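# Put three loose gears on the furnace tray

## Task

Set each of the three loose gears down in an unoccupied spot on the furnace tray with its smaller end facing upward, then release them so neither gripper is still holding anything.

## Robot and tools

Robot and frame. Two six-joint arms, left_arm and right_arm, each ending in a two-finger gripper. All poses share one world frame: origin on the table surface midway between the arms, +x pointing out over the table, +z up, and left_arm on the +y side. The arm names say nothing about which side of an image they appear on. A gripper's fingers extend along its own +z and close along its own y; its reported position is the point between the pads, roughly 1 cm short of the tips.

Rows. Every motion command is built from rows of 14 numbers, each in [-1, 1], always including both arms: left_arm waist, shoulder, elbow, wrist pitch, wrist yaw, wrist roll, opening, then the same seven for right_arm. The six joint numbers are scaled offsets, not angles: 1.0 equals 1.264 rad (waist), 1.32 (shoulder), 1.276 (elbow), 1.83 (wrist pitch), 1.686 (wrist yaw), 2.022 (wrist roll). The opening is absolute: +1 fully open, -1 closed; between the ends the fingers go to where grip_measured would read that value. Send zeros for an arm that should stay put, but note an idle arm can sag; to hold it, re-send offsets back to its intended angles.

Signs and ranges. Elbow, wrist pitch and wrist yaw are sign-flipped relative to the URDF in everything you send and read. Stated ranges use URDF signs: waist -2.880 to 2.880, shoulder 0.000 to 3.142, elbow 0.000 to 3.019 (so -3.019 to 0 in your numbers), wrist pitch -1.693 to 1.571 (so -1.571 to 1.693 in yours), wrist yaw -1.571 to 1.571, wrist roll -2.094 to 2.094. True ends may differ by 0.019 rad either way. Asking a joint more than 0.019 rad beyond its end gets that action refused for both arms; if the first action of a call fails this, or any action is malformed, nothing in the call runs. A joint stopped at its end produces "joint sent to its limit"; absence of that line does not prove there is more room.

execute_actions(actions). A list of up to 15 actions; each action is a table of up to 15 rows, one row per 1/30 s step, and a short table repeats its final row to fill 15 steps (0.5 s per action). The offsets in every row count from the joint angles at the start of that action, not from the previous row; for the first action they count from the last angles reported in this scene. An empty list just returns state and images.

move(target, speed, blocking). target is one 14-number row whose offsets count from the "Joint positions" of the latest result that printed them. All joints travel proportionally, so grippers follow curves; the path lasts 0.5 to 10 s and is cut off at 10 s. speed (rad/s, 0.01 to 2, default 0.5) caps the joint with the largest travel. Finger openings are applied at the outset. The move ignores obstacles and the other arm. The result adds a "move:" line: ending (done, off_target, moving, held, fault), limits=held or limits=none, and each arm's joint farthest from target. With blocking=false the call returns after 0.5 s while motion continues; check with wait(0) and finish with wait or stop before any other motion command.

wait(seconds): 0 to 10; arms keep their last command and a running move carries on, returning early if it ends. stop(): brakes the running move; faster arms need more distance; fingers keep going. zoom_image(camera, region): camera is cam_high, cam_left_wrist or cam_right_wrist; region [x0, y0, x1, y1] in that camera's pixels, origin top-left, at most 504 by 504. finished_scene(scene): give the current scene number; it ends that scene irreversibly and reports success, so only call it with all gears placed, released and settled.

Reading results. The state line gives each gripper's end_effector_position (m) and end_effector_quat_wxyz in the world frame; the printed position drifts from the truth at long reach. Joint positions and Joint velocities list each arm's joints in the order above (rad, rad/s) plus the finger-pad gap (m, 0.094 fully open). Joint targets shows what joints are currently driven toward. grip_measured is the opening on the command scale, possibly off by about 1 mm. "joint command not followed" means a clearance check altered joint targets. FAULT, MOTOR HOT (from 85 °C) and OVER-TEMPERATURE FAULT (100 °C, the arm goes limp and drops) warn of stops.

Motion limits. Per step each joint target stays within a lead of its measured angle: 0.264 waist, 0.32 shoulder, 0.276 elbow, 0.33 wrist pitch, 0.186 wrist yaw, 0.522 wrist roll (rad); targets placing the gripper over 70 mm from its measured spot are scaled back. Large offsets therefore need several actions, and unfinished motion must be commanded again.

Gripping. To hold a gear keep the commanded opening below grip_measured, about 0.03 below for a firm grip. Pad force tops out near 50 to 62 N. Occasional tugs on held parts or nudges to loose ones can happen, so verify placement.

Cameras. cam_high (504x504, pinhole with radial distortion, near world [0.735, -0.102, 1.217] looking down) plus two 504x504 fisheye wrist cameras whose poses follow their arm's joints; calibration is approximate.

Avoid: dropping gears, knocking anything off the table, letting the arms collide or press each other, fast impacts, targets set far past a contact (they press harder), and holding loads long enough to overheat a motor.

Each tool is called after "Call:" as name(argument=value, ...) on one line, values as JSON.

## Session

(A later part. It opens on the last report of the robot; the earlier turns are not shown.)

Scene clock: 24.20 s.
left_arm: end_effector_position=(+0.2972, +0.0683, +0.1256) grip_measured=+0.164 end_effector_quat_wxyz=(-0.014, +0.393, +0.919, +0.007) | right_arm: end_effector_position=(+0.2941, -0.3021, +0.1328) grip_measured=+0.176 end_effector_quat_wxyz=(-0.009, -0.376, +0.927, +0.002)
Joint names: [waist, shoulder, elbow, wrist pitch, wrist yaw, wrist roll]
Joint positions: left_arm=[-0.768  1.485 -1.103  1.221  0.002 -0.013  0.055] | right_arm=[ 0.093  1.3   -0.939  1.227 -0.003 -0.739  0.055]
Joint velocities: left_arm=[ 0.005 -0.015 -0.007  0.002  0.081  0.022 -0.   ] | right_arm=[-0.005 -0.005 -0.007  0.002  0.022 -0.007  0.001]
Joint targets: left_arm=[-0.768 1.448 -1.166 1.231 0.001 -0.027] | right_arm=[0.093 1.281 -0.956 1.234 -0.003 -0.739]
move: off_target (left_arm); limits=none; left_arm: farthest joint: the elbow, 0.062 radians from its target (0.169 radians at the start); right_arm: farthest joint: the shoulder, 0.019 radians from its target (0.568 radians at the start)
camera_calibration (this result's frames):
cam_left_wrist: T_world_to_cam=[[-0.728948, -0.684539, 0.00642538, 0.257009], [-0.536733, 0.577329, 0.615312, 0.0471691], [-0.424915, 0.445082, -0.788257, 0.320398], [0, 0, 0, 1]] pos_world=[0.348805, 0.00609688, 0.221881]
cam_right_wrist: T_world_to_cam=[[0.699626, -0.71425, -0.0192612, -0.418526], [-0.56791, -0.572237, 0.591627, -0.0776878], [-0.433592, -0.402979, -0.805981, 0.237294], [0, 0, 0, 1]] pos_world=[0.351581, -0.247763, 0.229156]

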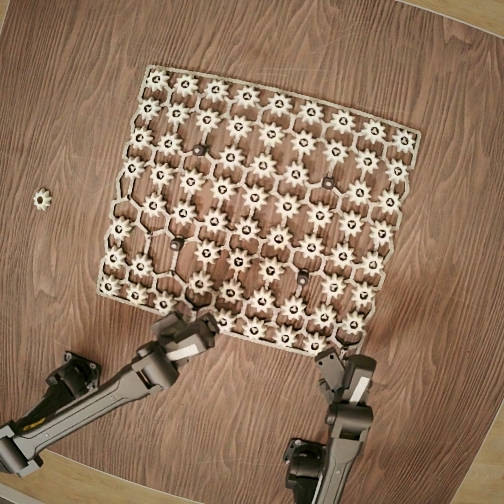

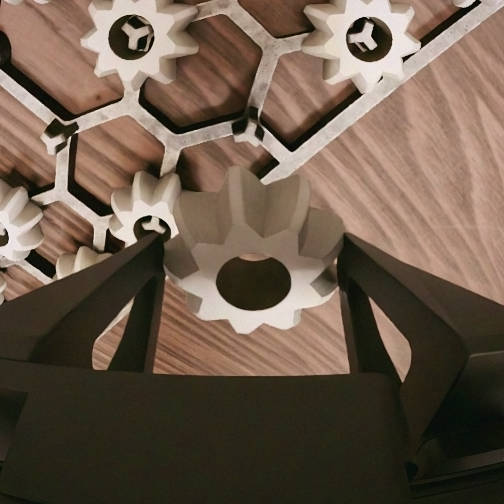

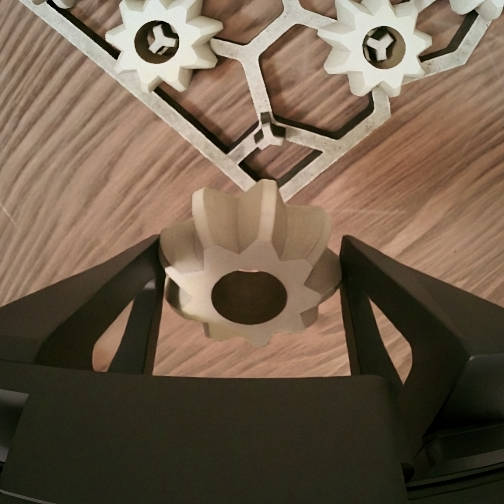

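Call:
move(target=[0.009,0.061,0.086,-0.125,0,0,0.135, -0.0155,0.088,0.087,-0.137,0,0,0.145], speed=0.3)

Scene clock: 27.87 s.
left_arm: end_effector_position=(+0.2971, +0.0684, +0.0562) grip_measured=+0.164 end_effector_quat_wxyz=(-0.004, +0.393, +0.920, +0.003) | right_arm: end_effector_position=(+0.2947, -0.3051, +0.0531) grip_measured=+0.176 end_effector_quat_wxyz=(-0.010, -0.372, +0.928, +0.002)
Joint names: [waist, shoulder, elbow, wrist pitch, wrist yaw, wrist roll]
Joint positions: left_arm=[-0.768  1.559 -0.984  1.004  0.002 -0.013  0.055] | right_arm=[ 0.084  1.413 -0.812  0.989 -0.003 -0.739  0.055]
Joint velocities: left_arm=[-0.024 -0.005 -0.002 -0.012  0.022  0.007  0.001] | right_arm=[ 0.005 -0.005 -0.007 -0.012 -0.037  0.022 -0.001]
Joint targets: left_arm=[-0.756 1.565 -0.993 0.992 0.002 -0.013] | right_arm=[0.074 1.416 -0.827 0.976 -0.003 -0.739]
move: done; limits=none; left_arm: farthest joint: the wrist pitch, 0.012 radians from its target (0.228 radians at the start); right_arm: farthest joint: the elbow, 0.016 radians from its target (0.111 radians at the start)
camera_calibration (this result's frames):
cam_left_wrist: T_world_to_cam=[[-0.728525, -0.684988, 0.00651117, 0.257356], [-0.546485, 0.586898, 0.597415, 0.093018], [-0.413044, 0.431674, -0.801906, 0.263771], [0, 0, 0, 1]] pos_world=[0.347272, 0.00783065, 0.154273]
cam_right_wrist: T_world_to_cam=[[0.693278, -0.720362, -0.0210689, -0.422509], [-0.571327, -0.567197, 0.593189, -0.0294222], [-0.439261, -0.399208, -0.804788, 0.174903], [0, 0, 0, 1]] pos_world=[0.352935, -0.251225, 0.149311]

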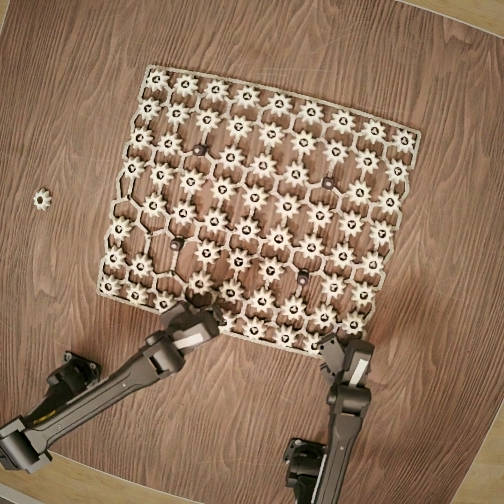

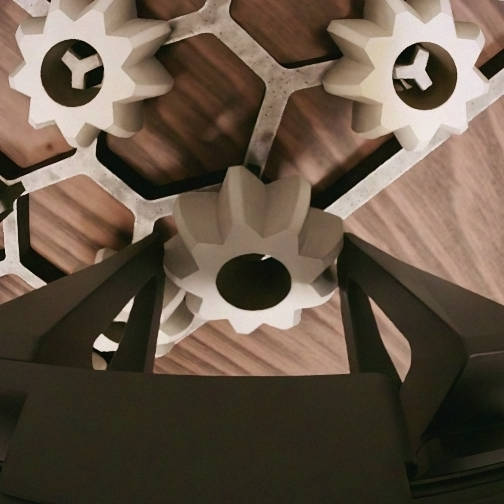

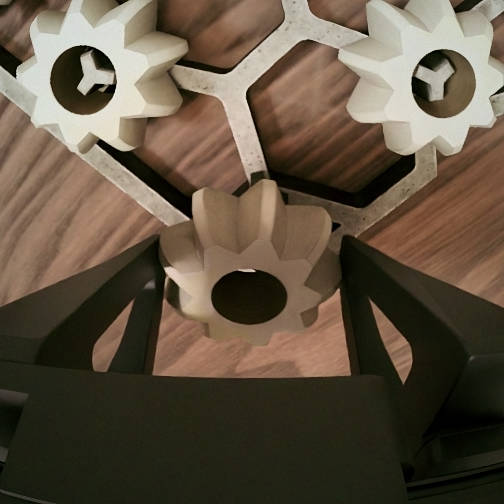

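Call:
execute_actions(actions=[[[0.009,0.004,-0.010,-0.007,0,0,0.135,-0.006,0.002,-0.011,-0.007,0,0,0.145],[0.0095,0.004,-0.010,-0.0075,0,0,0.135,-0.006,0.002,-0.011,-0.008,0,0,0.145],[0.010,0.004,-0.010,-0.008,0,0,0.135,-0.006,0.002,-0.011,-0.009,0,0,0.145],[0.0105,0.004,-0.010,-0.0085,0,0,0.135,-0.006,0.002,-0.011,-0.010,0,0,0.145],[0.011,0.004,-0.010,-0.009,0,0,0.135,-0.006,0.002,-0.011,-0.011,0,0,0.145],[0.0115,0.004,-0.010,-0.0095,0,0,0.135,-0.006,0.002,-0.011,-0.012,0,0,0.145],[0.012,0.004,-0.010,-0.010,0,0,0.135,-0.006,0.002,-0.011,-0.013,0,0,0.145],[0.0125,0.004,-0.010,-0.0105,0,0,0.135,-0.006,0.002,-0.011,-0.014,0,0,0.145],[0.013,0.004,-0.010,-0.011,0,0,0.135,-0.006,0.002,-0.011,-0.015,0,0,0.145],[0.0135,0.004,-0.010,-0.0115,0,0,0.135,-0.006,0.002,-0.011,-0.016,0,0,0.145],[0.014,0.004,-0.010,-0.0115,0,0,0.135,-0.006,0.002,-0.011,-0.017,0,0,0.145],[0.014,0.004,-0.010,-0.0115,0,0,0.135,-0.006,0.002,-0.011,-0.018,0,0,0.145],[0.014,0.004,-0.010,-0.0115,0,0,0.135,-0.006,0.002,-0.011,-0.0186,0,0,0.145]]])

Call:
wait(seconds=0.3)

Scene clock: 30.27 s.
left_arm: end_effector_position=(+0.2998, +0.0682, +0.0562) grip_measured=+0.164 end_effector_quat_wxyz=(-0.000, +0.391, +0.920, +0.001) | right_arm: end_effector_position=(+0.2997, -0.3050, +0.0531) grip_measured=+0.176 end_effector_quat_wxyz=(-0.000, -0.372, +0.928, -0.002)
Joint names: [waist, shoulder, elbow, wrist pitch, wrist yaw, wrist roll]
Joint positions: left_arm=[-0.763  1.559 -0.984  0.996  0.002 -0.013  0.055] | right_arm=[ 0.084  1.413 -0.812  0.968 -0.003 -0.739  0.055]
Joint velocities: left_arm=[ 0.005 -0.005  0.002 -0.007  0.066 -0.051 -0.   ] | right_arm=[ 0.005  0.015 -0.007 -0.037 -0.037 -0.022 -0.   ]
Joint targets: left_arm=[-0.750 1.565 -0.997 0.983 0.002 -0.013] | right_arm=[0.077 1.416 -0.826 0.954 -0.003 -0.739]
camera_calibration (this result's frames):
cam_left_wrist: T_world_to_cam=[[-0.725418, -0.688278, 0.0065495, 0.258493], [-0.552426, 0.587859, 0.590972, 0.0966794], [-0.410603, 0.425083, -0.806666, 0.264936], [0, 0, 0, 1]] pos_world=[0.349707, 0.00846128, 0.154887]
cam_right_wrist: T_world_to_cam=[[0.693569, -0.720355, -0.00712155, -0.426764], [-0.583419, -0.567469, 0.581035, -0.0222475], [-0.422593, -0.398833, -0.813848, 0.17273], [0, 0, 0, 1]] pos_world=[0.356005, -0.251156, 0.150464]

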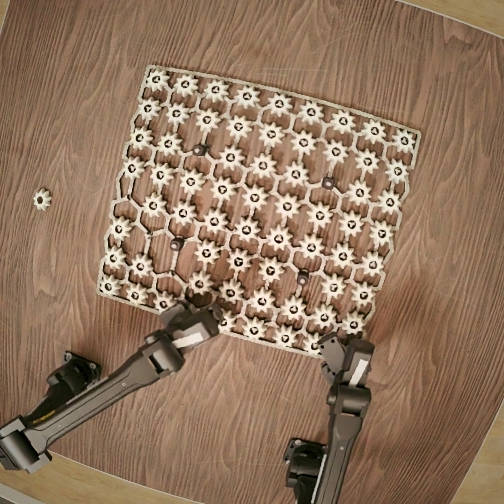

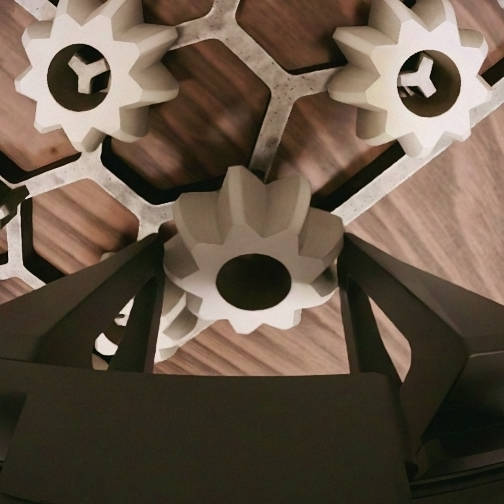

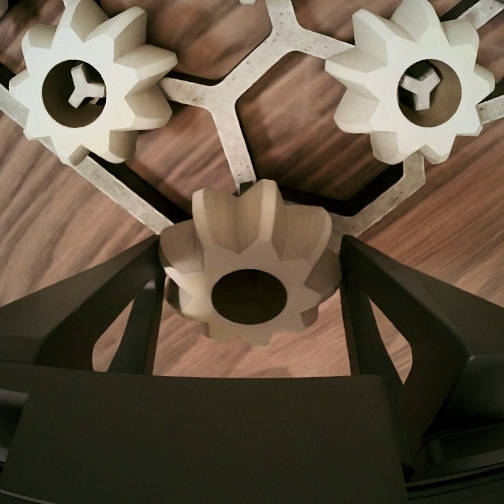

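Scene clock: 30.57 s.
left_arm: end_effector_position=(+0.2999, +0.0683, +0.0562) grip_measured=+0.164 end_effector_quat_wxyz=(-0.000, +0.391, +0.921, +0.001) | right_arm: end_effector_position=(+0.2998, -0.3050, +0.0531) grip_measured=+0.176 end_effector_quat_wxyz=(+0.000, -0.372, +0.928, -0.002)
Joint names: [waist, shoulder, elbow, wrist pitch, wrist yaw, wrist roll]
Joint positions: left_arm=[-0.763  1.559 -0.984  0.996  0.002 -0.013  0.055] | right_arm=[ 0.084  1.413 -0.812  0.968 -0.003 -0.739  0.055]
Joint velocities: left_arm=[-0.015 -0.015  0.012  0.037  0.051 -0.051 -0.   ] | right_arm=[-0.015 -0.005 -0.007  0.012  0.022  0.022  0.   ]
Joint targets: left_arm=[-0.750 1.565 -0.997 0.983 0.002 -0.013] | right_arm=[0.077 1.416 -0.826 0.955 -0.003 -0.739]
wait: 0.30 s; at rest by 0.17 s
camera_calibration (this result's frames):
cam_left_wrist: T_world_to_cam=[[-0.725155, -0.688554, 0.0065495, 0.258588], [-0.55265, 0.587648, 0.590972, 0.0967611], [-0.410765, 0.424927, -0.806666, 0.264997], [0, 0, 0, 1]] pos_world=[0.349843, 0.00858625, 0.154887]
cam_right_wrist: T_world_to_cam=[[0.693571, -0.720355, -0.00686322, -0.426842], [-0.583641, -0.567474, 0.580807, -0.0221146], [-0.422282, -0.398826, -0.814012, 0.172689], [0, 0, 0, 1]] pos_world=[0.356062, -0.251155, 0.150486]

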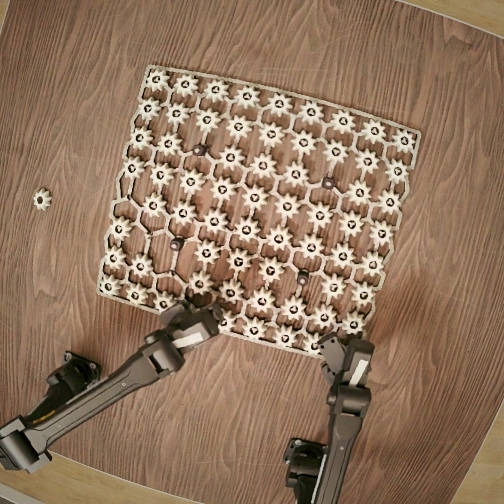

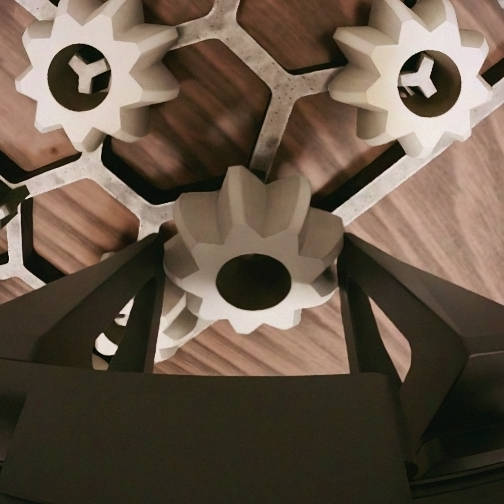

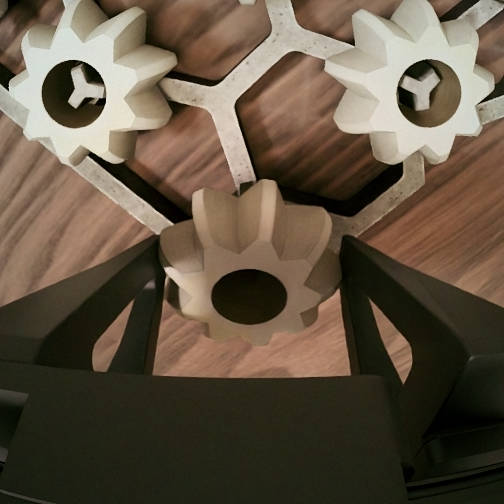

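Call:
execute_actions(actions=[[[0.008,0.006,-0.010,-0.007,0,0,0.135,-0.0055,0.004,-0.011,-0.007,0,0,0.145],[0.008,0.008,-0.010,-0.0074,0,0,0.135,-0.0055,0.0065,-0.011,-0.0075,0,0,0.145],[0.008,0.010,-0.010,-0.0078,0,0,0.135,-0.0055,0.009,-0.011,-0.008,0,0,0.145],[0.008,0.012,-0.010,-0.0082,0,0,0.135,-0.0055,0.0115,-0.011,-0.0085,0,0,0.145],[0.008,0.014,-0.010,-0.0086,0,0,0.135,-0.0055,0.014,-0.011,-0.009,0,0,0.145],[0.008,0.016,-0.010,-0.009,0,0,0.135,-0.0055,0.0165,-0.011,-0.0095,0,0,0.145],[0.008,0.018,-0.010,-0.0094,0,0,0.135,-0.0055,0.019,-0.011,-0.010,0,0,0.145],[0.008,0.020,-0.010,-0.0098,0,0,0.135,-0.0055,0.0215,-0.011,-0.0105,0,0,0.145],[0.008,0.022,-0.010,-0.0102,0,0,0.135,-0.0055,0.024,-0.011,-0.011,0,0,0.145],[0.008,0.024,-0.010,-0.0106,0,0,0.135,-0.0055,0.0265,-0.011,-0.0115,0,0,0.145],[0.008,0.025,-0.010,-0.011,0,0,0.135,-0.0055,0.028,-0.011,-0.012,0,0,0.145],[0.008,0.026,-0.010,-0.0113,0,0,0.135,-0.0055,0.029,-0.011,-0.0124,0,0,0.145],[0.008,0.027,-0.010,-0.0115,0,0,0.135,-0.0055,0.030,-0.011,-0.0126,0,0,0.145]]])

Call:
wait(seconds=0.3)

Scene clock: 32.30 s.
left_arm: end_effector_position=(+0.3002, +0.0680, +0.0465) grip_measured=+0.164 end_effector_quat_wxyz=(-0.007, +0.391, +0.921, +0.004) | right_arm: end_effector_position=(+0.2996, -0.3050, +0.0421) grip_measured=+0.176 end_effector_quat_wxyz=(-0.011, -0.372, +0.928, +0.002)
Joint names: [waist, shoulder, elbow, wrist pitch, wrist yaw, wrist roll]
Joint positions: left_arm=[-0.763  1.584 -0.984  0.986  0.002 -0.013  0.055] | right_arm=[ 0.084  1.447 -0.812  0.957 -0.003 -0.739  0.055]
Joint velocities: left_arm=[-0.005  0.024  0.012 -0.017  0.022 -0.081  0.001] | right_arm=[-0.005  0.044  0.007  0.007  0.022  0.022 -0.   ]
Joint targets: left_arm=[-0.753 1.595 -0.997 0.975 0.002 -0.013] | right_arm=[0.077 1.453 -0.826 0.944 -0.003 -0.739]
camera_calibration (this result's frames):
cam_left_wrist: T_world_to_cam=[[-0.725087, -0.688627, 0.00647613, 0.258637], [-0.546408, 0.581011, 0.603212, 0.100853], [-0.419151, 0.433842, -0.797555, 0.258933], [0, 0, 0, 1]] pos_world=[0.351173, 0.00717182, 0.144002]
cam_right_wrist: T_world_to_cam=[[0.69322, -0.720363, -0.0228763, -0.425948], [-0.569742, -0.567161, 0.594746, -0.0205594], [-0.441408, -0.399256, -0.803588, 0.168784], [0, 0, 0, 1]] pos_world=[0.358065, -0.25111, 0.138116]

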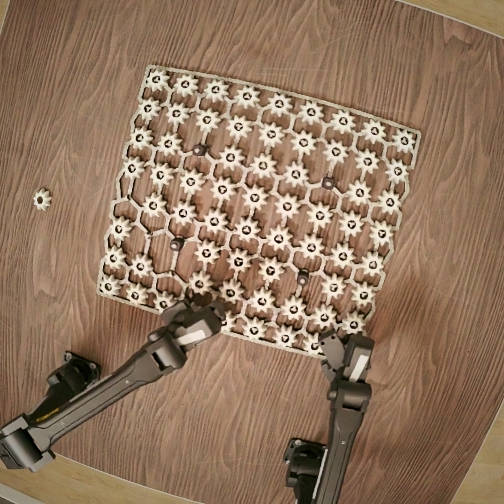

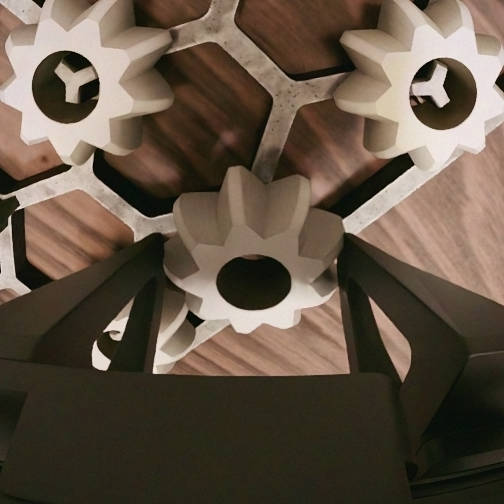

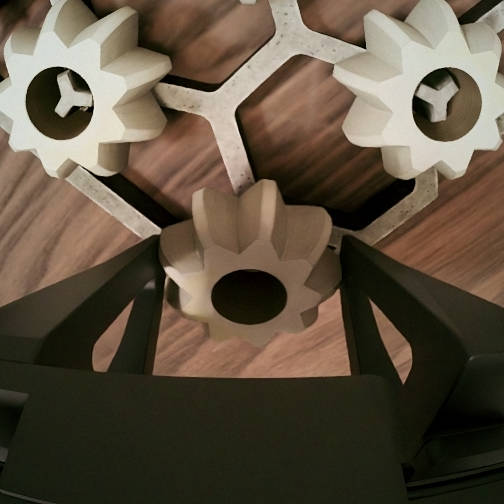

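Scene clock: 32.60 s.
left_arm: end_effector_position=(+0.3002, +0.0680, +0.0461) grip_measured=+0.164 end_effector_quat_wxyz=(-0.007, +0.391, +0.921, +0.004) | right_arm: end_effector_position=(+0.2996, -0.3050, +0.0420) grip_measured=+0.176 end_effector_quat_wxyz=(-0.011, -0.372, +0.928, +0.002)
Joint names: [waist, shoulder, elbow, wrist pitch, wrist yaw, wrist roll]
Joint positions: left_arm=[-0.763  1.586 -0.984  0.986  0.002 -0.013  0.055] | right_arm=[ 0.084  1.448 -0.812  0.957 -0.003 -0.739  0.055]
Joint velocities: left_arm=[-0.005 -0.005 -0.007 -0.007  0.007  0.022 -0.001] | right_arm=[-0.005 -0.005 -0.027 -0.007 -0.037 -0.037  0.   ]
Joint targets: left_arm=[-0.753 1.595 -0.997 0.976 0.002 -0.013] | right_arm=[0.077 1.453 -0.826 0.944 -0.003 -0.739]
wait: 0.30 s; at rest by 0.17 s
camera_calibration (this result's frames):
cam_left_wrist: T_world_to_cam=[[-0.725084, -0.68863, 0.00647243, 0.258639], [-0.546093, 0.580676, 0.60382, 0.101017], [-0.419567, 0.434285, -0.797094, 0.258653], [0, 0, 0, 1]] pos_world=[0.351222, 0.00711958, 0.143501]
cam_right_wrist: T_world_to_cam=[[0.69322, -0.720363, -0.0228763, -0.425991], [-0.569742, -0.567161, 0.594746, -0.02045], [-0.441408, -0.399256, -0.803588, 0.16871], [0, 0, 0, 1]] pos_world=[0.358125, -0.251108, 0.137991]

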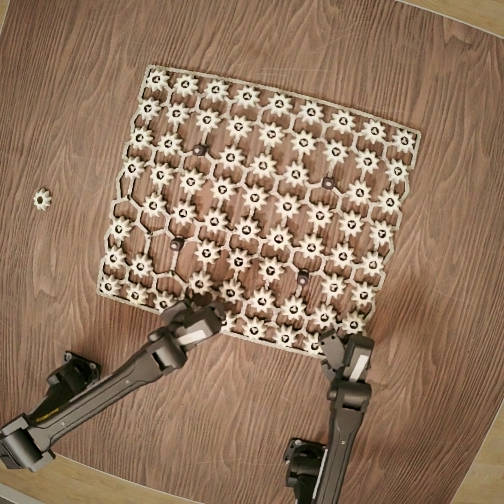

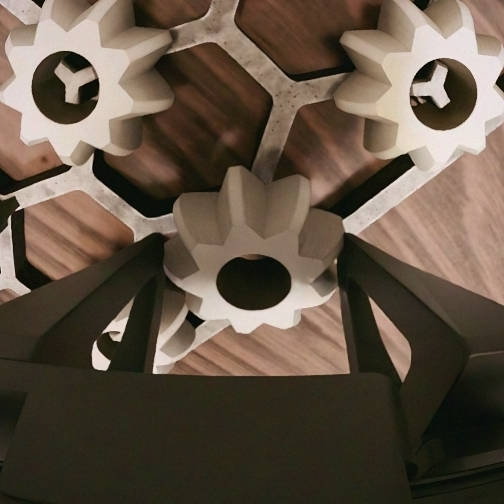

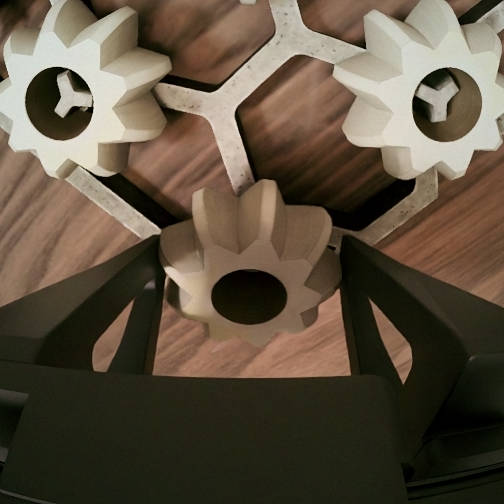

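Call:
execute_actions(actions=[[[0.008,0.007,-0.010,-0.006,0,0,0.135,-0.0055,0.004,-0.011,-0.007,0,0,0.145],[0.008,0.009,-0.010,-0.0065,0,0,0.135,-0.0055,0.0065,-0.011,-0.0075,0,0,0.145],[0.008,0.011,-0.010,-0.007,0,0,0.135,-0.0055,0.009,-0.011,-0.008,0,0,0.145],[0.008,0.013,-0.010,-0.0075,0,0,0.135,-0.0055,0.0115,-0.011,-0.0085,0,0,0.145],[0.008,0.015,-0.010,-0.008,0,0,0.135,-0.0055,0.014,-0.011,-0.009,0,0,0.145],[0.008,0.017,-0.010,-0.0085,0,0,0.135,-0.0055,0.0165,-0.011,-0.0095,0,0,0.145],[0.008,0.019,-0.010,-0.009,0,0,0.135,-0.0055,0.019,-0.011,-0.010,0,0,0.145],[0.008,0.021,-0.010,-0.0095,0,0,0.135,-0.0055,0.0215,-0.011,-0.0105,0,0,0.145],[0.008,0.023,-0.010,-0.010,0,0,0.135,-0.0055,0.024,-0.011,-0.011,0,0,0.145],[0.008,0.0245,-0.010,-0.0105,0,0,0.135,-0.0055,0.0265,-0.011,-0.0115,0,0,0.145],[0.008,0.026,-0.010,-0.011,0,0,0.135,-0.0055,0.028,-0.011,-0.012,0,0,0.145],[0.008,0.027,-0.010,-0.0113,0,0,0.135,-0.0055,0.029,-0.011,-0.0124,0,0,0.145],[0.008,0.028,-0.010,-0.0115,0,0,0.135,-0.0055,0.030,-0.011,-0.0126,0,0,0.145]]])

Call:
wait(seconds=0.3)

Scene clock: 33.90 s.
left_arm: end_effector_position=(+0.3008, +0.0674, +0.0363) grip_measured=+0.164 end_effector_quat_wxyz=(-0.013, +0.391, +0.920, +0.007) | right_arm: end_effector_position=(+0.3002, -0.3050, +0.0316) grip_measured=+0.176 end_effector_quat_wxyz=(-0.019, -0.372, +0.928, +0.005)
Joint names: [waist, shoulder, elbow, wrist pitch, wrist yaw, wrist roll]
Joint positions: left_arm=[-0.763  1.611 -0.984  0.973  0.002 -0.013  0.055] | right_arm=[ 0.084  1.479 -0.812  0.942 -0.003 -0.739  0.055]
Joint velocities: left_arm=[ 0.005  0.034 -0.007  0.007 -0.007  0.11  -0.001] | right_arm=[-0.015  0.015  0.002 -0.012  0.037  0.022 -0.   ]
Joint targets: left_arm=[-0.753 1.623 -0.997 0.965 0.002 -0.013] | right_arm=[0.077 1.487 -0.826 0.934 -0.003 -0.739]
camera_calibration (this result's frames):
cam_left_wrist: T_world_to_cam=[[-0.725028, -0.68869, 0.0064107, 0.258688], [-0.540842, 0.575093, 0.613807, 0.106015], [-0.426409, 0.44156, -0.78943, 0.252676], [0, 0, 0, 1]] pos_world=[0.352637, 0.00561525, 0.132739]
cam_right_wrist: T_world_to_cam=[[0.692728, -0.720374, -0.0344912, -0.426118], [-0.559449, -0.566929, 0.604655, -0.0172889], [-0.455132, -0.399565, -0.79574, 0.164449], [0, 0, 0, 1]] pos_world=[0.360358, -0.251058, 0.126615]

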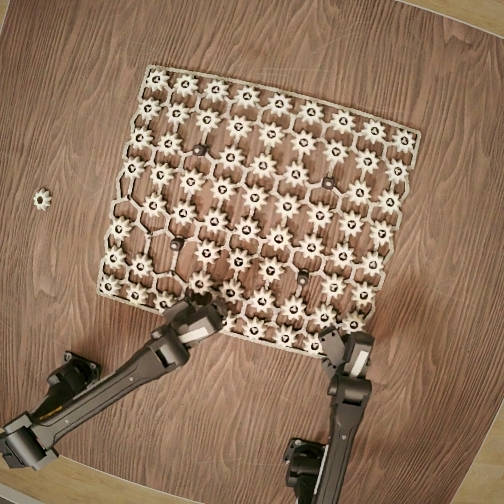

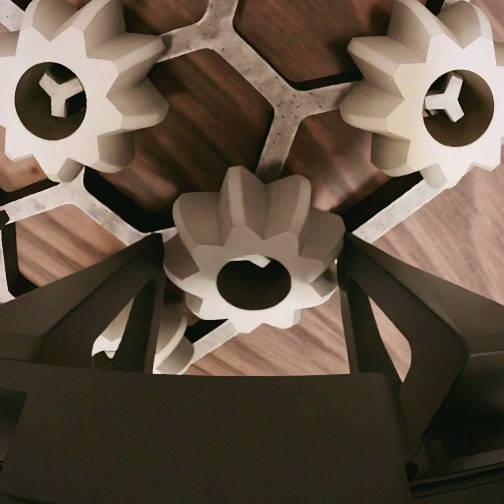

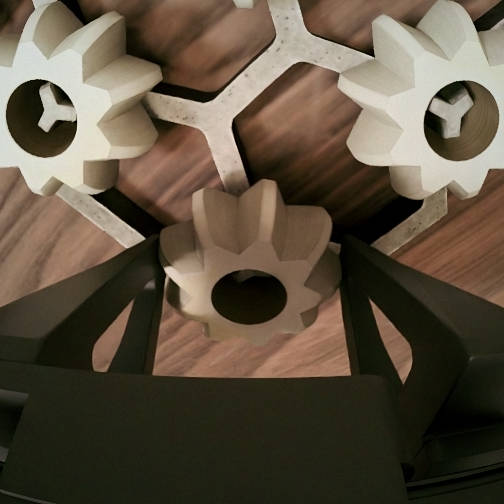

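Scene clock: 34.20 s.
left_arm: end_effector_position=(+0.3009, +0.0673, +0.0360) grip_measured=+0.164 end_effector_quat_wxyz=(-0.013, +0.391, +0.920, +0.007) | right_arm: end_effector_position=(+0.3002, -0.3050, +0.0315) grip_measured=+0.176 end_effector_quat_wxyz=(-0.019, -0.372, +0.928, +0.006)
Joint names: [waist, shoulder, elbow, wrist pitch, wrist yaw, wrist roll]
Joint positions: left_arm=[-0.763  1.612 -0.984  0.973  0.002 -0.013  0.055] | right_arm=[ 0.084  1.48  -0.812  0.942 -0.003 -0.739  0.055]
Joint velocities: left_arm=[ 0.005 -0.005  0.017 -0.027 -0.022 -0.081 -0.001] | right_arm=[-0.015  0.005  0.012  0.017 -0.037  0.037  0.   ]
Joint targets: left_arm=[-0.753 1.622 -0.997 0.965 0.002 -0.013] | right_arm=[0.077 1.487 -0.826 0.934 -0.003 -0.739]
wait: 0.30 s; at rest by 0.17 s
camera_calibration (this result's frames):
cam_left_wrist: T_world_to_cam=[[-0.725028, -0.68869, 0.0064107, 0.258689], [-0.540842, 0.575093, 0.613807, 0.10629], [-0.426409, 0.44156, -0.78943, 0.252511], [0, 0, 0, 1]] pos_world=[0.352716, 0.00553111, 0.13244]
cam_right_wrist: T_world_to_cam=[[0.692714, -0.720374, -0.0347492, -0.426085], [-0.559219, -0.566924, 0.604873, -0.0173105], [-0.455435, -0.399572, -0.795563, 0.164417], [0, 0, 0, 1]] pos_world=[0.360356, -0.251058, 0.126469]

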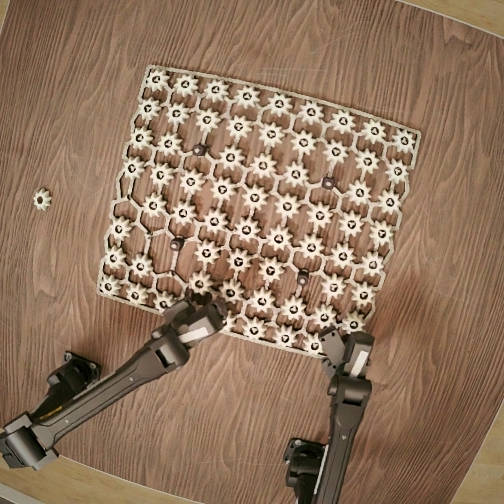

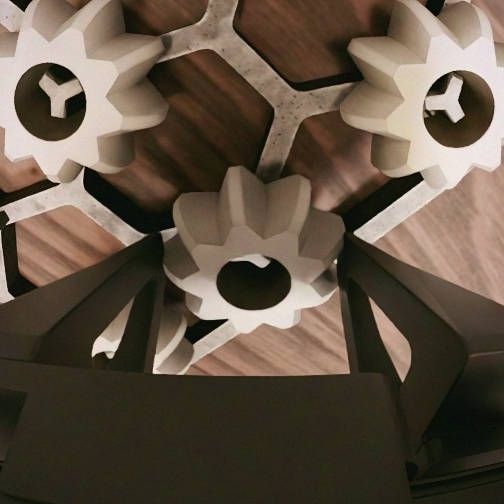

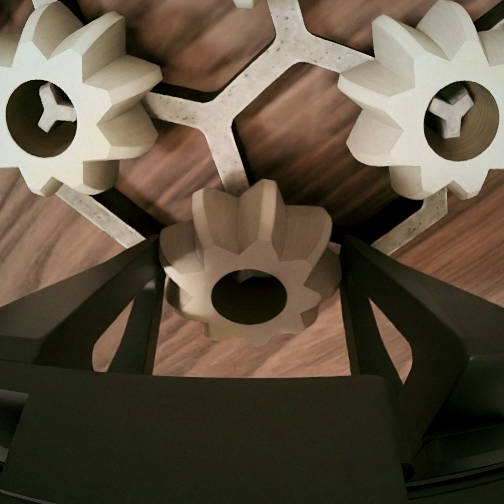

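Call:
execute_actions(actions=[[[0.008,0.008,-0.010,-0.004,0,0,0.135,-0.0055,0.005,-0.011,-0.004,0,0,0.145],[0.008,0.010,-0.010,-0.004,0,0,0.135,-0.0055,0.007,-0.011,-0.004,0,0,0.145],[0.008,0.012,-0.010,-0.004,0,0,0.135,-0.0055,0.009,-0.011,-0.004,0,0,0.145],[0.008,0.014,-0.010,-0.004,0,0,0.135,-0.0055,0.011,-0.011,-0.004,0,0,0.145],[0.008,0.016,-0.010,-0.004,0,0,0.135,-0.0055,0.013,-0.011,-0.004,0,0,0.145],[0.008,0.018,-0.010,-0.004,0,0,0.135,-0.0055,0.015,-0.011,-0.004,0,0,0.145],[0.008,0.019,-0.010,-0.004,0,0,0.135,-0.0055,0.017,-0.011,-0.004,0,0,0.145],[0.008,0.020,-0.010,-0.004,0,0,0.135,-0.0055,0.019,-0.011,-0.004,0,0,0.145],[0.008,0.021,-0.010,-0.004,0,0,0.135,-0.0055,0.020,-0.011,-0.004,0,0,0.145],[0.008,0.022,-0.010,-0.004,0,0,0.135,-0.0055,0.021,-0.011,-0.004,0,0,0.145]]])

Call:
wait(seconds=0.3)

Scene clock: 35.27 s.
left_arm: end_effector_position=(+0.3008, +0.0674, +0.0313) grip_measured=+0.163 end_effector_quat_wxyz=(-0.017, +0.391, +0.920, +0.008) | right_arm: end_effector_position=(+0.3000, -0.3048, +0.0270) grip_measured=+0.176 end_effector_quat_wxyz=(-0.023, -0.372, +0.928, +0.007)
Joint names: [waist, shoulder, elbow, wrist pitch, wrist yaw, wrist roll]
Joint positions: left_arm=[-0.763  1.624 -0.984  0.969  0.002 -0.013  0.055] | right_arm=[ 0.084  1.494 -0.812  0.938 -0.002 -0.739  0.055]
Joint velocities: left_arm=[ 0.005 -0.015  0.012  0.012 -0.051 -0.007  0.001] | right_arm=[-0.015 -0.005 -0.002  0.007 -0.051 -0.051 -0.   ]
Joint targets: left_arm=[-0.753 1.641 -0.997 0.966 0.002 -0.013] | right_arm=[0.077 1.508 -0.826 0.935 -0.003 -0.739]
camera_calibration (this result's frames):
cam_left_wrist: T_world_to_cam=[[-0.724993, -0.688727, 0.0063709, 0.258714], [-0.537456, 0.571492, 0.620111, 0.108104], [-0.430728, 0.446152, -0.784488, 0.249515], [0, 0, 0, 1]] pos_world=[0.35314, 0.0050808, 0.127057]
cam_right_wrist: T_world_to_cam=[[0.692356, -0.720376, -0.0412426, -0.425745], [-0.553902, -0.567248, 0.609445, -0.0164371], [-0.462424, -0.399108, -0.791755, 0.16295], [0, 0, 0, 1]] pos_world=[0.361015, -0.250986, 0.121475]

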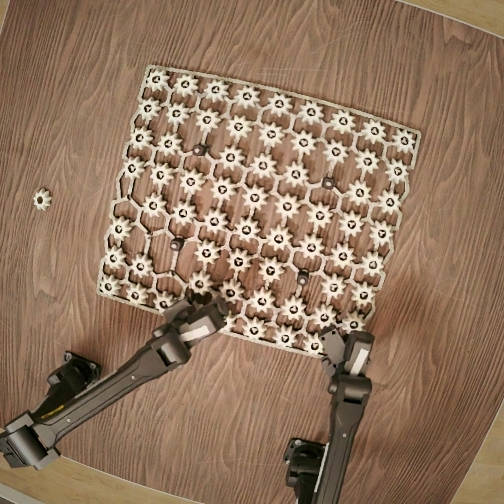

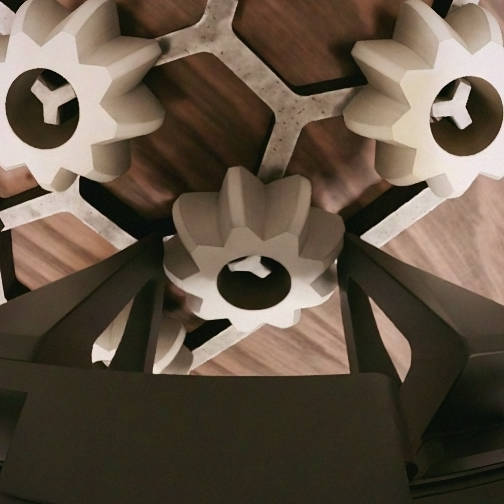

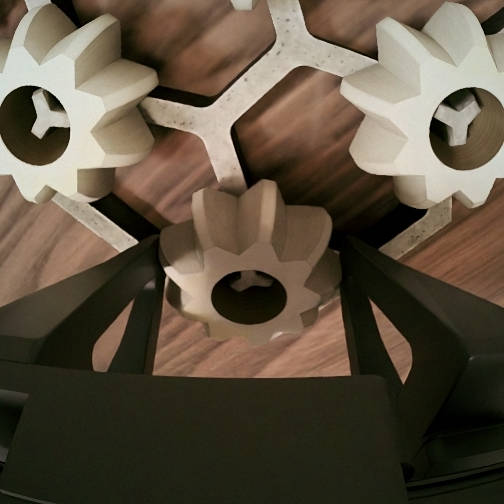

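Scene clock: 35.57 s.
left_arm: end_effector_position=(+0.3008, +0.0674, +0.0313) grip_measured=+0.163 end_effector_quat_wxyz=(-0.017, +0.391, +0.920, +0.008) | right_arm: end_effector_position=(+0.3000, -0.3048, +0.0270) grip_measured=+0.176 end_effector_quat_wxyz=(-0.023, -0.372, +0.928, +0.007)
Joint names: [waist, shoulder, elbow, wrist pitch, wrist yaw, wrist roll]
Joint positions: left_arm=[-0.763  1.624 -0.984  0.969  0.002 -0.013  0.055] | right_arm=[ 0.084  1.494 -0.812  0.938 -0.002 -0.739  0.055]
Joint velocities: left_arm=[-0.015 -0.005  0.012 -0.007 -0.037 -0.066 -0.   ] | right_arm=[-0.005  0.005 -0.017 -0.017  0.051 -0.051  0.   ]
Joint targets: left_arm=[-0.753 1.641 -0.997 0.966 0.002 -0.013] | right_arm=[0.077 1.508 -0.826 0.935 -0.003 -0.739]
wait: 0.30 s; at rest by 0.17 s
camera_calibration (this result's frames):
cam_left_wrist: T_world_to_cam=[[-0.724993, -0.688727, 0.0063709, 0.258714], [-0.537456, 0.571492, 0.620111, 0.108104], [-0.430728, 0.446152, -0.784488, 0.249515], [0, 0, 0, 1]] pos_world=[0.35314, 0.0050808, 0.127057]
cam_right_wrist: T_world_to_cam=[[0.692356, -0.720376, -0.0412426, -0.425745], [-0.553902, -0.567248, 0.609445, -0.0164371], [-0.462424, -0.399108, -0.791755, 0.16295], [0, 0, 0, 1]] pos_world=[0.361015, -0.250986, 0.121475]

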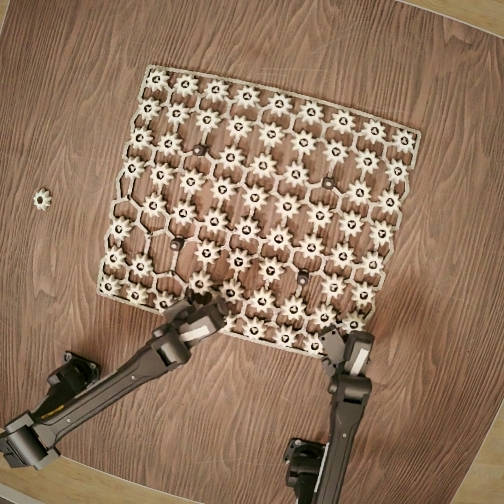

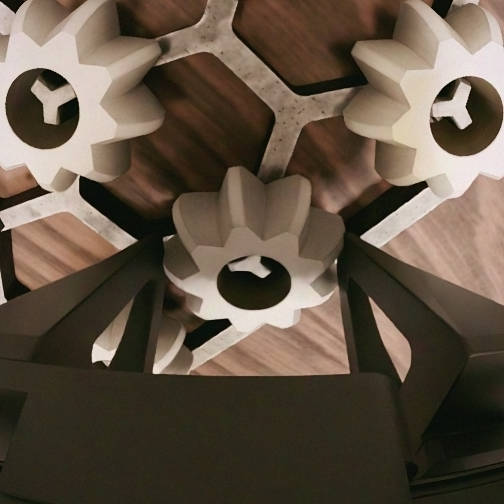

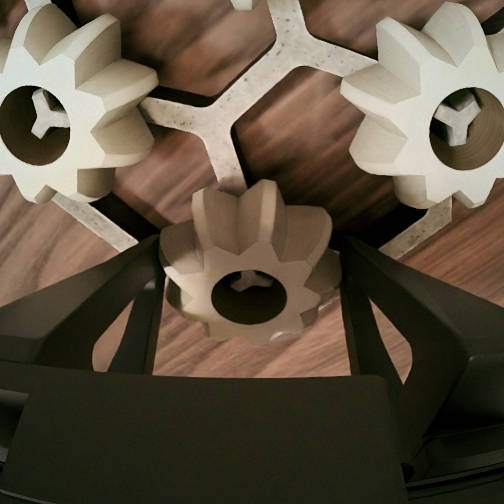

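Call:
execute_actions(actions=[[[0.008,0.006,-0.010,0,0,0,0.17,-0.0055,0.005,-0.011,0,0,0,0.18],[0.008,0.005,-0.010,0,0,0,0.20,-0.0055,0.004,-0.011,0,0,0,0.21],[0.008,0.004,-0.010,0,0,0,0.24,-0.0055,0.003,-0.011,0,0,0,0.25],[0.008,0.003,-0.010,0,0,0,0.28,-0.0055,0.003,-0.011,0,0,0,0.29],[0.008,0.003,-0.010,0,0,0,0.32,-0.0055,0.003,-0.011,0,0,0,0.33],[0.008,0.003,-0.010,0,0,0,0.36,-0.0055,0.003,-0.011,0,0,0,0.37],[0.008,0.003,-0.010,0,0,0,0.40,-0.0055,0.003,-0.011,0,0,0,0.40],[0.008,0.003,-0.010,0,0,0,0.42,-0.0055,0.003,-0.011,0,0,0,0.42],[0.008,0.003,-0.010,0,0,0,0.42,-0.0055,0.003,-0.011,0,0,0,0.42],[0.008,0.003,-0.010,0,0,0,0.42,-0.0055,0.003,-0.011,0,0,0,0.42]],[[0,-0.006,-0.010,0,0,0,0.42,0,-0.006,-0.011,0,0,0,0.42],[0,-0.014,-0.010,0,0,0,0.42,0,-0.014,-0.011,0,0,0,0.42],[0,-0.022,-0.010,0,0,0,0.42,0,-0.023,-0.011,0,0,0,0.42],[0,-0.031,-0.010,0,0,0,0.42,0,-0.033,-0.011,0,0,0,0.42],[0,-0.040,-0.010,0,0,0,0.42,0,-0.044,-0.011,0,0,0,0.42],[0,-0.050,-0.010,0,0,0,0.42,0,-0.055,-0.011,0,0,0,0.42],[0,-0.060,-0.010,0,0,0,0.42,0,-0.066,-0.011,0,0,0,0.42],[0,-0.070,-0.010,0,0,0,0.42,0,-0.077,-0.011,0,0,0,0.42],[0,-0.080,-0.010,0,0,0,0.42,0,-0.088,-0.011,0,0,0,0.42],[0,-0.090,-0.010,0,0,0,0.42,0,-0.099,-0.011,0,0,0,0.42],[0,-0.100,-0.010,0,0,0,0.42,0,-0.110,-0.011,0,0,0,0.42],[0,-0.109,-0.010,0,0,0,0.42,0,-0.120,-0.011,0,0,0,0.42],[0,-0.117,-0.010,0,0,0,0.42,0,-0.129,-0.011,0,0,0,0.42],[0,-0.124,-0.010,0,0,0,0.42,0,-0.136,-0.011,0,0,0,0.42],[0,-0.130,-0.010,0,0,0,0.42,0,-0.142,-0.011,0,0,0,0.42]]])

Call:
wait(seconds=0.4)

Scene clock: 37.50 s.
left_arm: end_effector_position=(+0.3074, +0.0603, +0.0831) grip_measured=+0.418 end_effector_quat_wxyz=(+0.044, +0.390, +0.920, -0.018) | right_arm: end_effector_position=(+0.3122, -0.3046, +0.0788) grip_measured=+0.418 end_effector_quat_wxyz=(+0.050, -0.371, +0.927, -0.020)
Joint names: [waist, shoulder, elbow, wrist pitch, wrist yaw, wrist roll]
Joint positions: left_arm=[-0.763  1.491 -0.984  0.969  0.002 -0.013  0.067] | right_arm=[ 0.084  1.336 -0.812  0.938 -0.002 -0.739  0.067]
Joint velocities: left_arm=[-0.005 -0.444 -0.007  0.017 -0.022 -0.007 -0.   ] | right_arm=[-0.015 -0.405 -0.012 -0.002 -0.022 -0.022 -0.001]
Joint targets: left_arm=[-0.763 1.452 -0.997 0.969 0.002 -0.013] | right_arm=[0.084 1.306 -0.826 0.938 -0.002 -0.739]
camera_calibration (this result's frames):
cam_left_wrist: T_world_to_cam=[[-0.725601, -0.688081, 0.00697596, 0.258432], [-0.588961, 0.626255, 0.510814, 0.10524], [-0.35585, 0.366538, -0.859663, 0.284237], [0, 0, 0, 1]] pos_world=[0.350647, 0.00773149, 0.188788]
cam_right_wrist: T_world_to_cam=[[0.69048, -0.720419, 0.0650701, -0.439681], [-0.642288, -0.569237, 0.51326, -0.00652238], [-0.332721, -0.396189, -0.855763, 0.175184], [0, 0, 0, 1]] pos_world=[0.357689, -0.251061, 0.181873]

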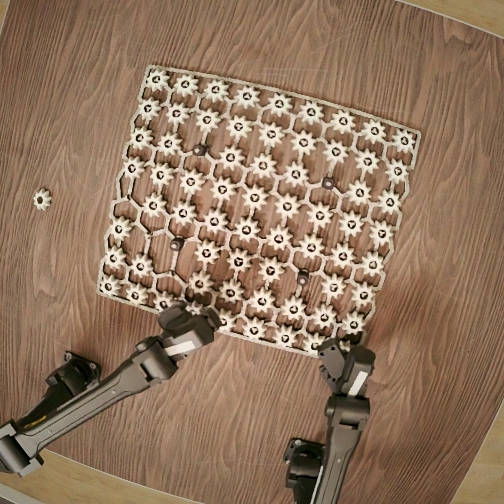

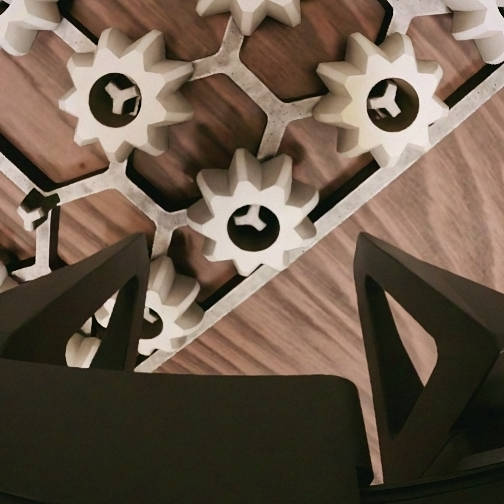

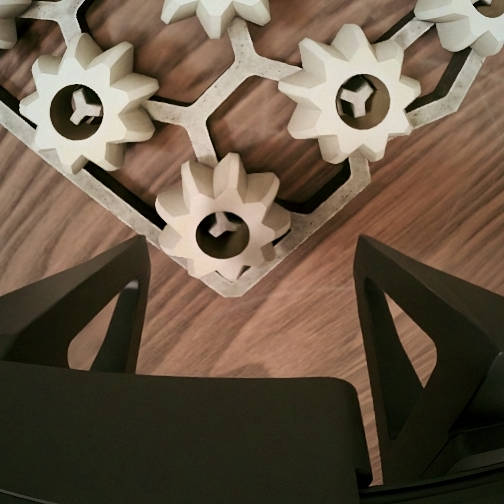

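Scene clock: 37.90 s.
left_arm: end_effector_position=(+0.3084, +0.0592, +0.0971) grip_measured=+0.418 end_effector_quat_wxyz=(+0.060, +0.390, +0.919, -0.026) | right_arm: end_effector_position=(+0.3134, -0.3045, +0.0875) grip_measured=+0.418 end_effector_quat_wxyz=(+0.062, -0.371, +0.926, -0.025)
Joint names: [waist, shoulder, elbow, wrist pitch, wrist yaw, wrist roll]
Joint positions: left_arm=[-0.763  1.456 -0.984  0.969  0.002 -0.013  0.067] | right_arm=[ 0.084  1.31  -0.812  0.938 -0.002 -0.739  0.067]
Joint velocities: left_arm=[-0.005 -0.015  0.007  0.022 -0.037 -0.022 -0.   ] | right_arm=[ 0.005  0.015 -0.002 -0.002  0.007 -0.007 -0.002]
Joint targets: left_arm=[-0.763 1.452 -0.997 0.969 0.002 -0.013] | right_arm=[0.084 1.306 -0.826 0.938 -0.002 -0.739]
wait: 0.40 s; at rest by 0.30 s
camera_calibration (this result's frames):
cam_left_wrist: T_world_to_cam=[[-0.725772, -0.687898, 0.00711726, 0.258357], [-0.601003, 0.639059, 0.479999, 0.105257], [-0.334739, 0.344092, -0.87724, 0.293554], [0, 0, 0, 1]] pos_world=[0.349032, 0.00944815, 0.205156]
cam_right_wrist: T_world_to_cam=[[0.688566, -0.720462, 0.0825326, -0.442018], [-0.655377, -0.569532, 0.4961, -0.00467342], [-0.310416, -0.395687, -0.864334, 0.176969], [0, 0, 0, 1]] pos_world=[0.35623, -0.251094, 0.19176]

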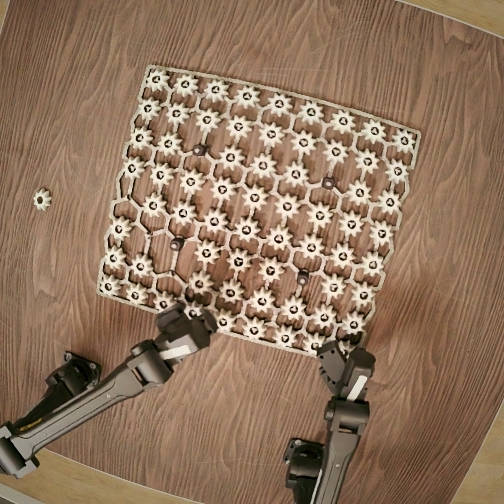

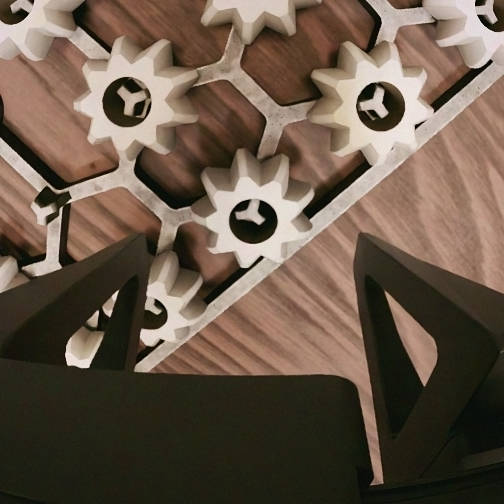

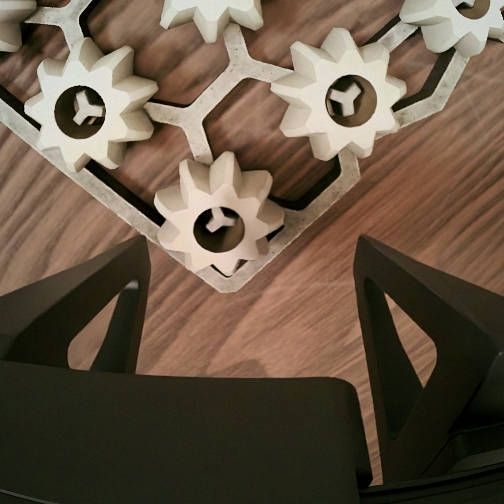

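Call:
zoom_image(camera="cam_high", region=[10,170,70,230])

Region (10, 170, 70, 230) of cam_high's 504x504 image, scaled by 8.400, with more detail than that image has.

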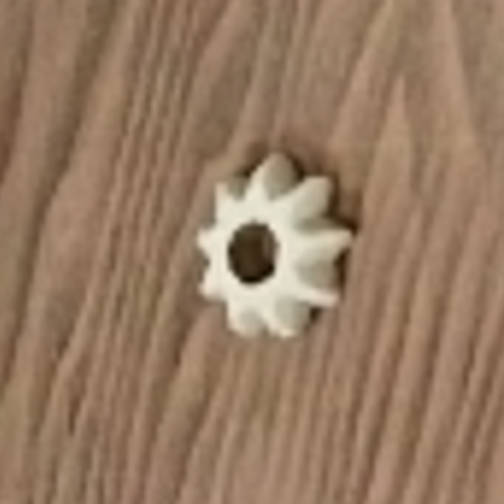

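Call:
move(target=[0.962,0.160,-0.328,0.166,0,0.204,0.55, 0,0,0,0,0,0,0.42], speed=0.8)

Scene clock: 41.97 s.
left_arm: end_effector_position=(+0.4687, +0.5583, +0.1478) grip_measured=+0.548 end_effector_quat_wxyz=(+0.008, -0.013, +1.000, +0.005) | right_arm: end_effector_position=(+0.3118, -0.3046, +0.0861) grip_measured=+0.418 end_effector_quat_wxyz=(+0.061, -0.371, +0.926, -0.024)
Joint names: [waist, shoulder, elbow, wrist pitch, wrist yaw, wrist roll]
Joint positions: left_arm=[ 0.464  1.643 -1.351  1.262  0.003  0.384  0.073] | right_arm=[ 0.084  1.31  -0.808  0.938 -0.002 -0.739  0.067]
Joint velocities: left_arm=[-0.005 -0.005 -0.002 -0.002  0.037 -0.007  0.001] | right_arm=[-0.005 -0.015  0.007 -0.017  0.066 -0.051  0.001]
Joint targets: left_arm=[0.453 1.667 -1.402 1.272 0.002 0.399] | right_arm=[0.084 1.310 -0.812 0.938 -0.002 -0.739]
move: off_target (left_arm); limits=none; left_arm: farthest joint: the elbow, 0.051 radians from its target (0.419 radians at the start); right_arm: farthest joint: the elbow, 0.004 radians from its target (0.000 radians at the start)
camera_calibration (this result's frames):
cam_left_wrist: T_world_to_cam=[[0.017627, -0.999844, -0.00111441, 0.544581], [-0.81605, -0.0150307, 0.577785, 0.309836], [-0.577712, -0.00927519, -0.816188, 0.52206], [0, 0, 0, 1]] pos_world=[0.544843, 0.553995, 0.247687]
cam_right_wrist: T_world_to_cam=[[0.688876, -0.720455, 0.0799678, -0.44068], [-0.65348, -0.569489, 0.498644, -0.00586437], [-0.31371, -0.395761, -0.86311, 0.176137], [0, 0, 0, 1]] pos_world=[0.354998, -0.251122, 0.19019]

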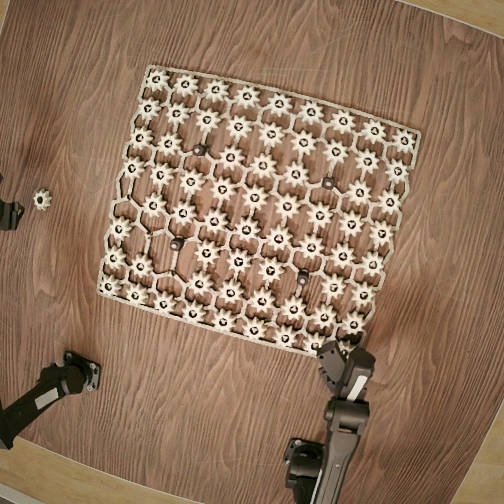

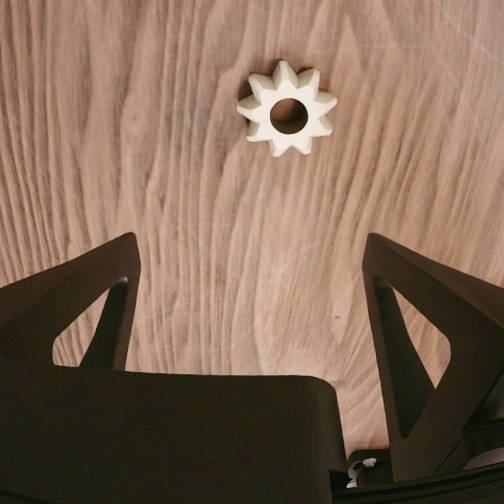

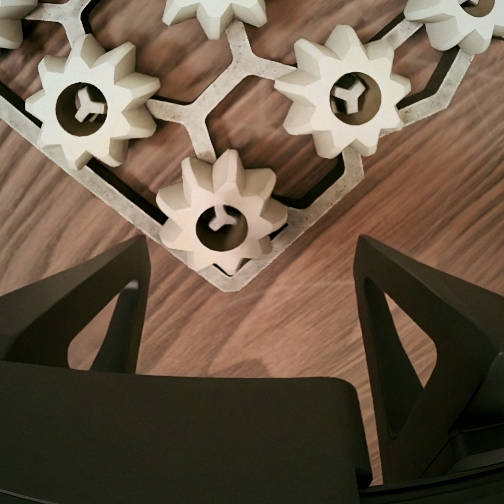

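Call:
zoom_image(camera="cam_left_wrist", region=[226,50,352,176])

Region (226, 50, 352, 176) of cam_left_wrist's 504x504 image, scaled by 4.000, with more detail than that image has.

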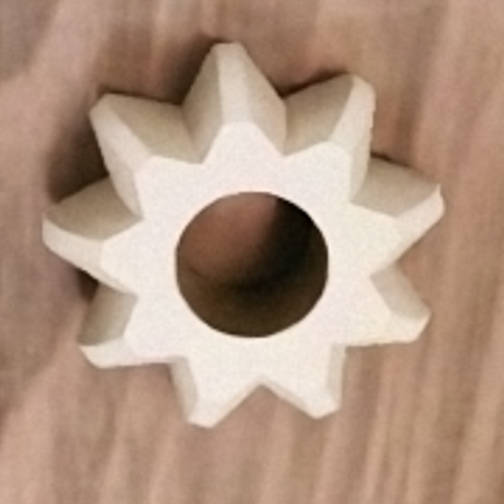

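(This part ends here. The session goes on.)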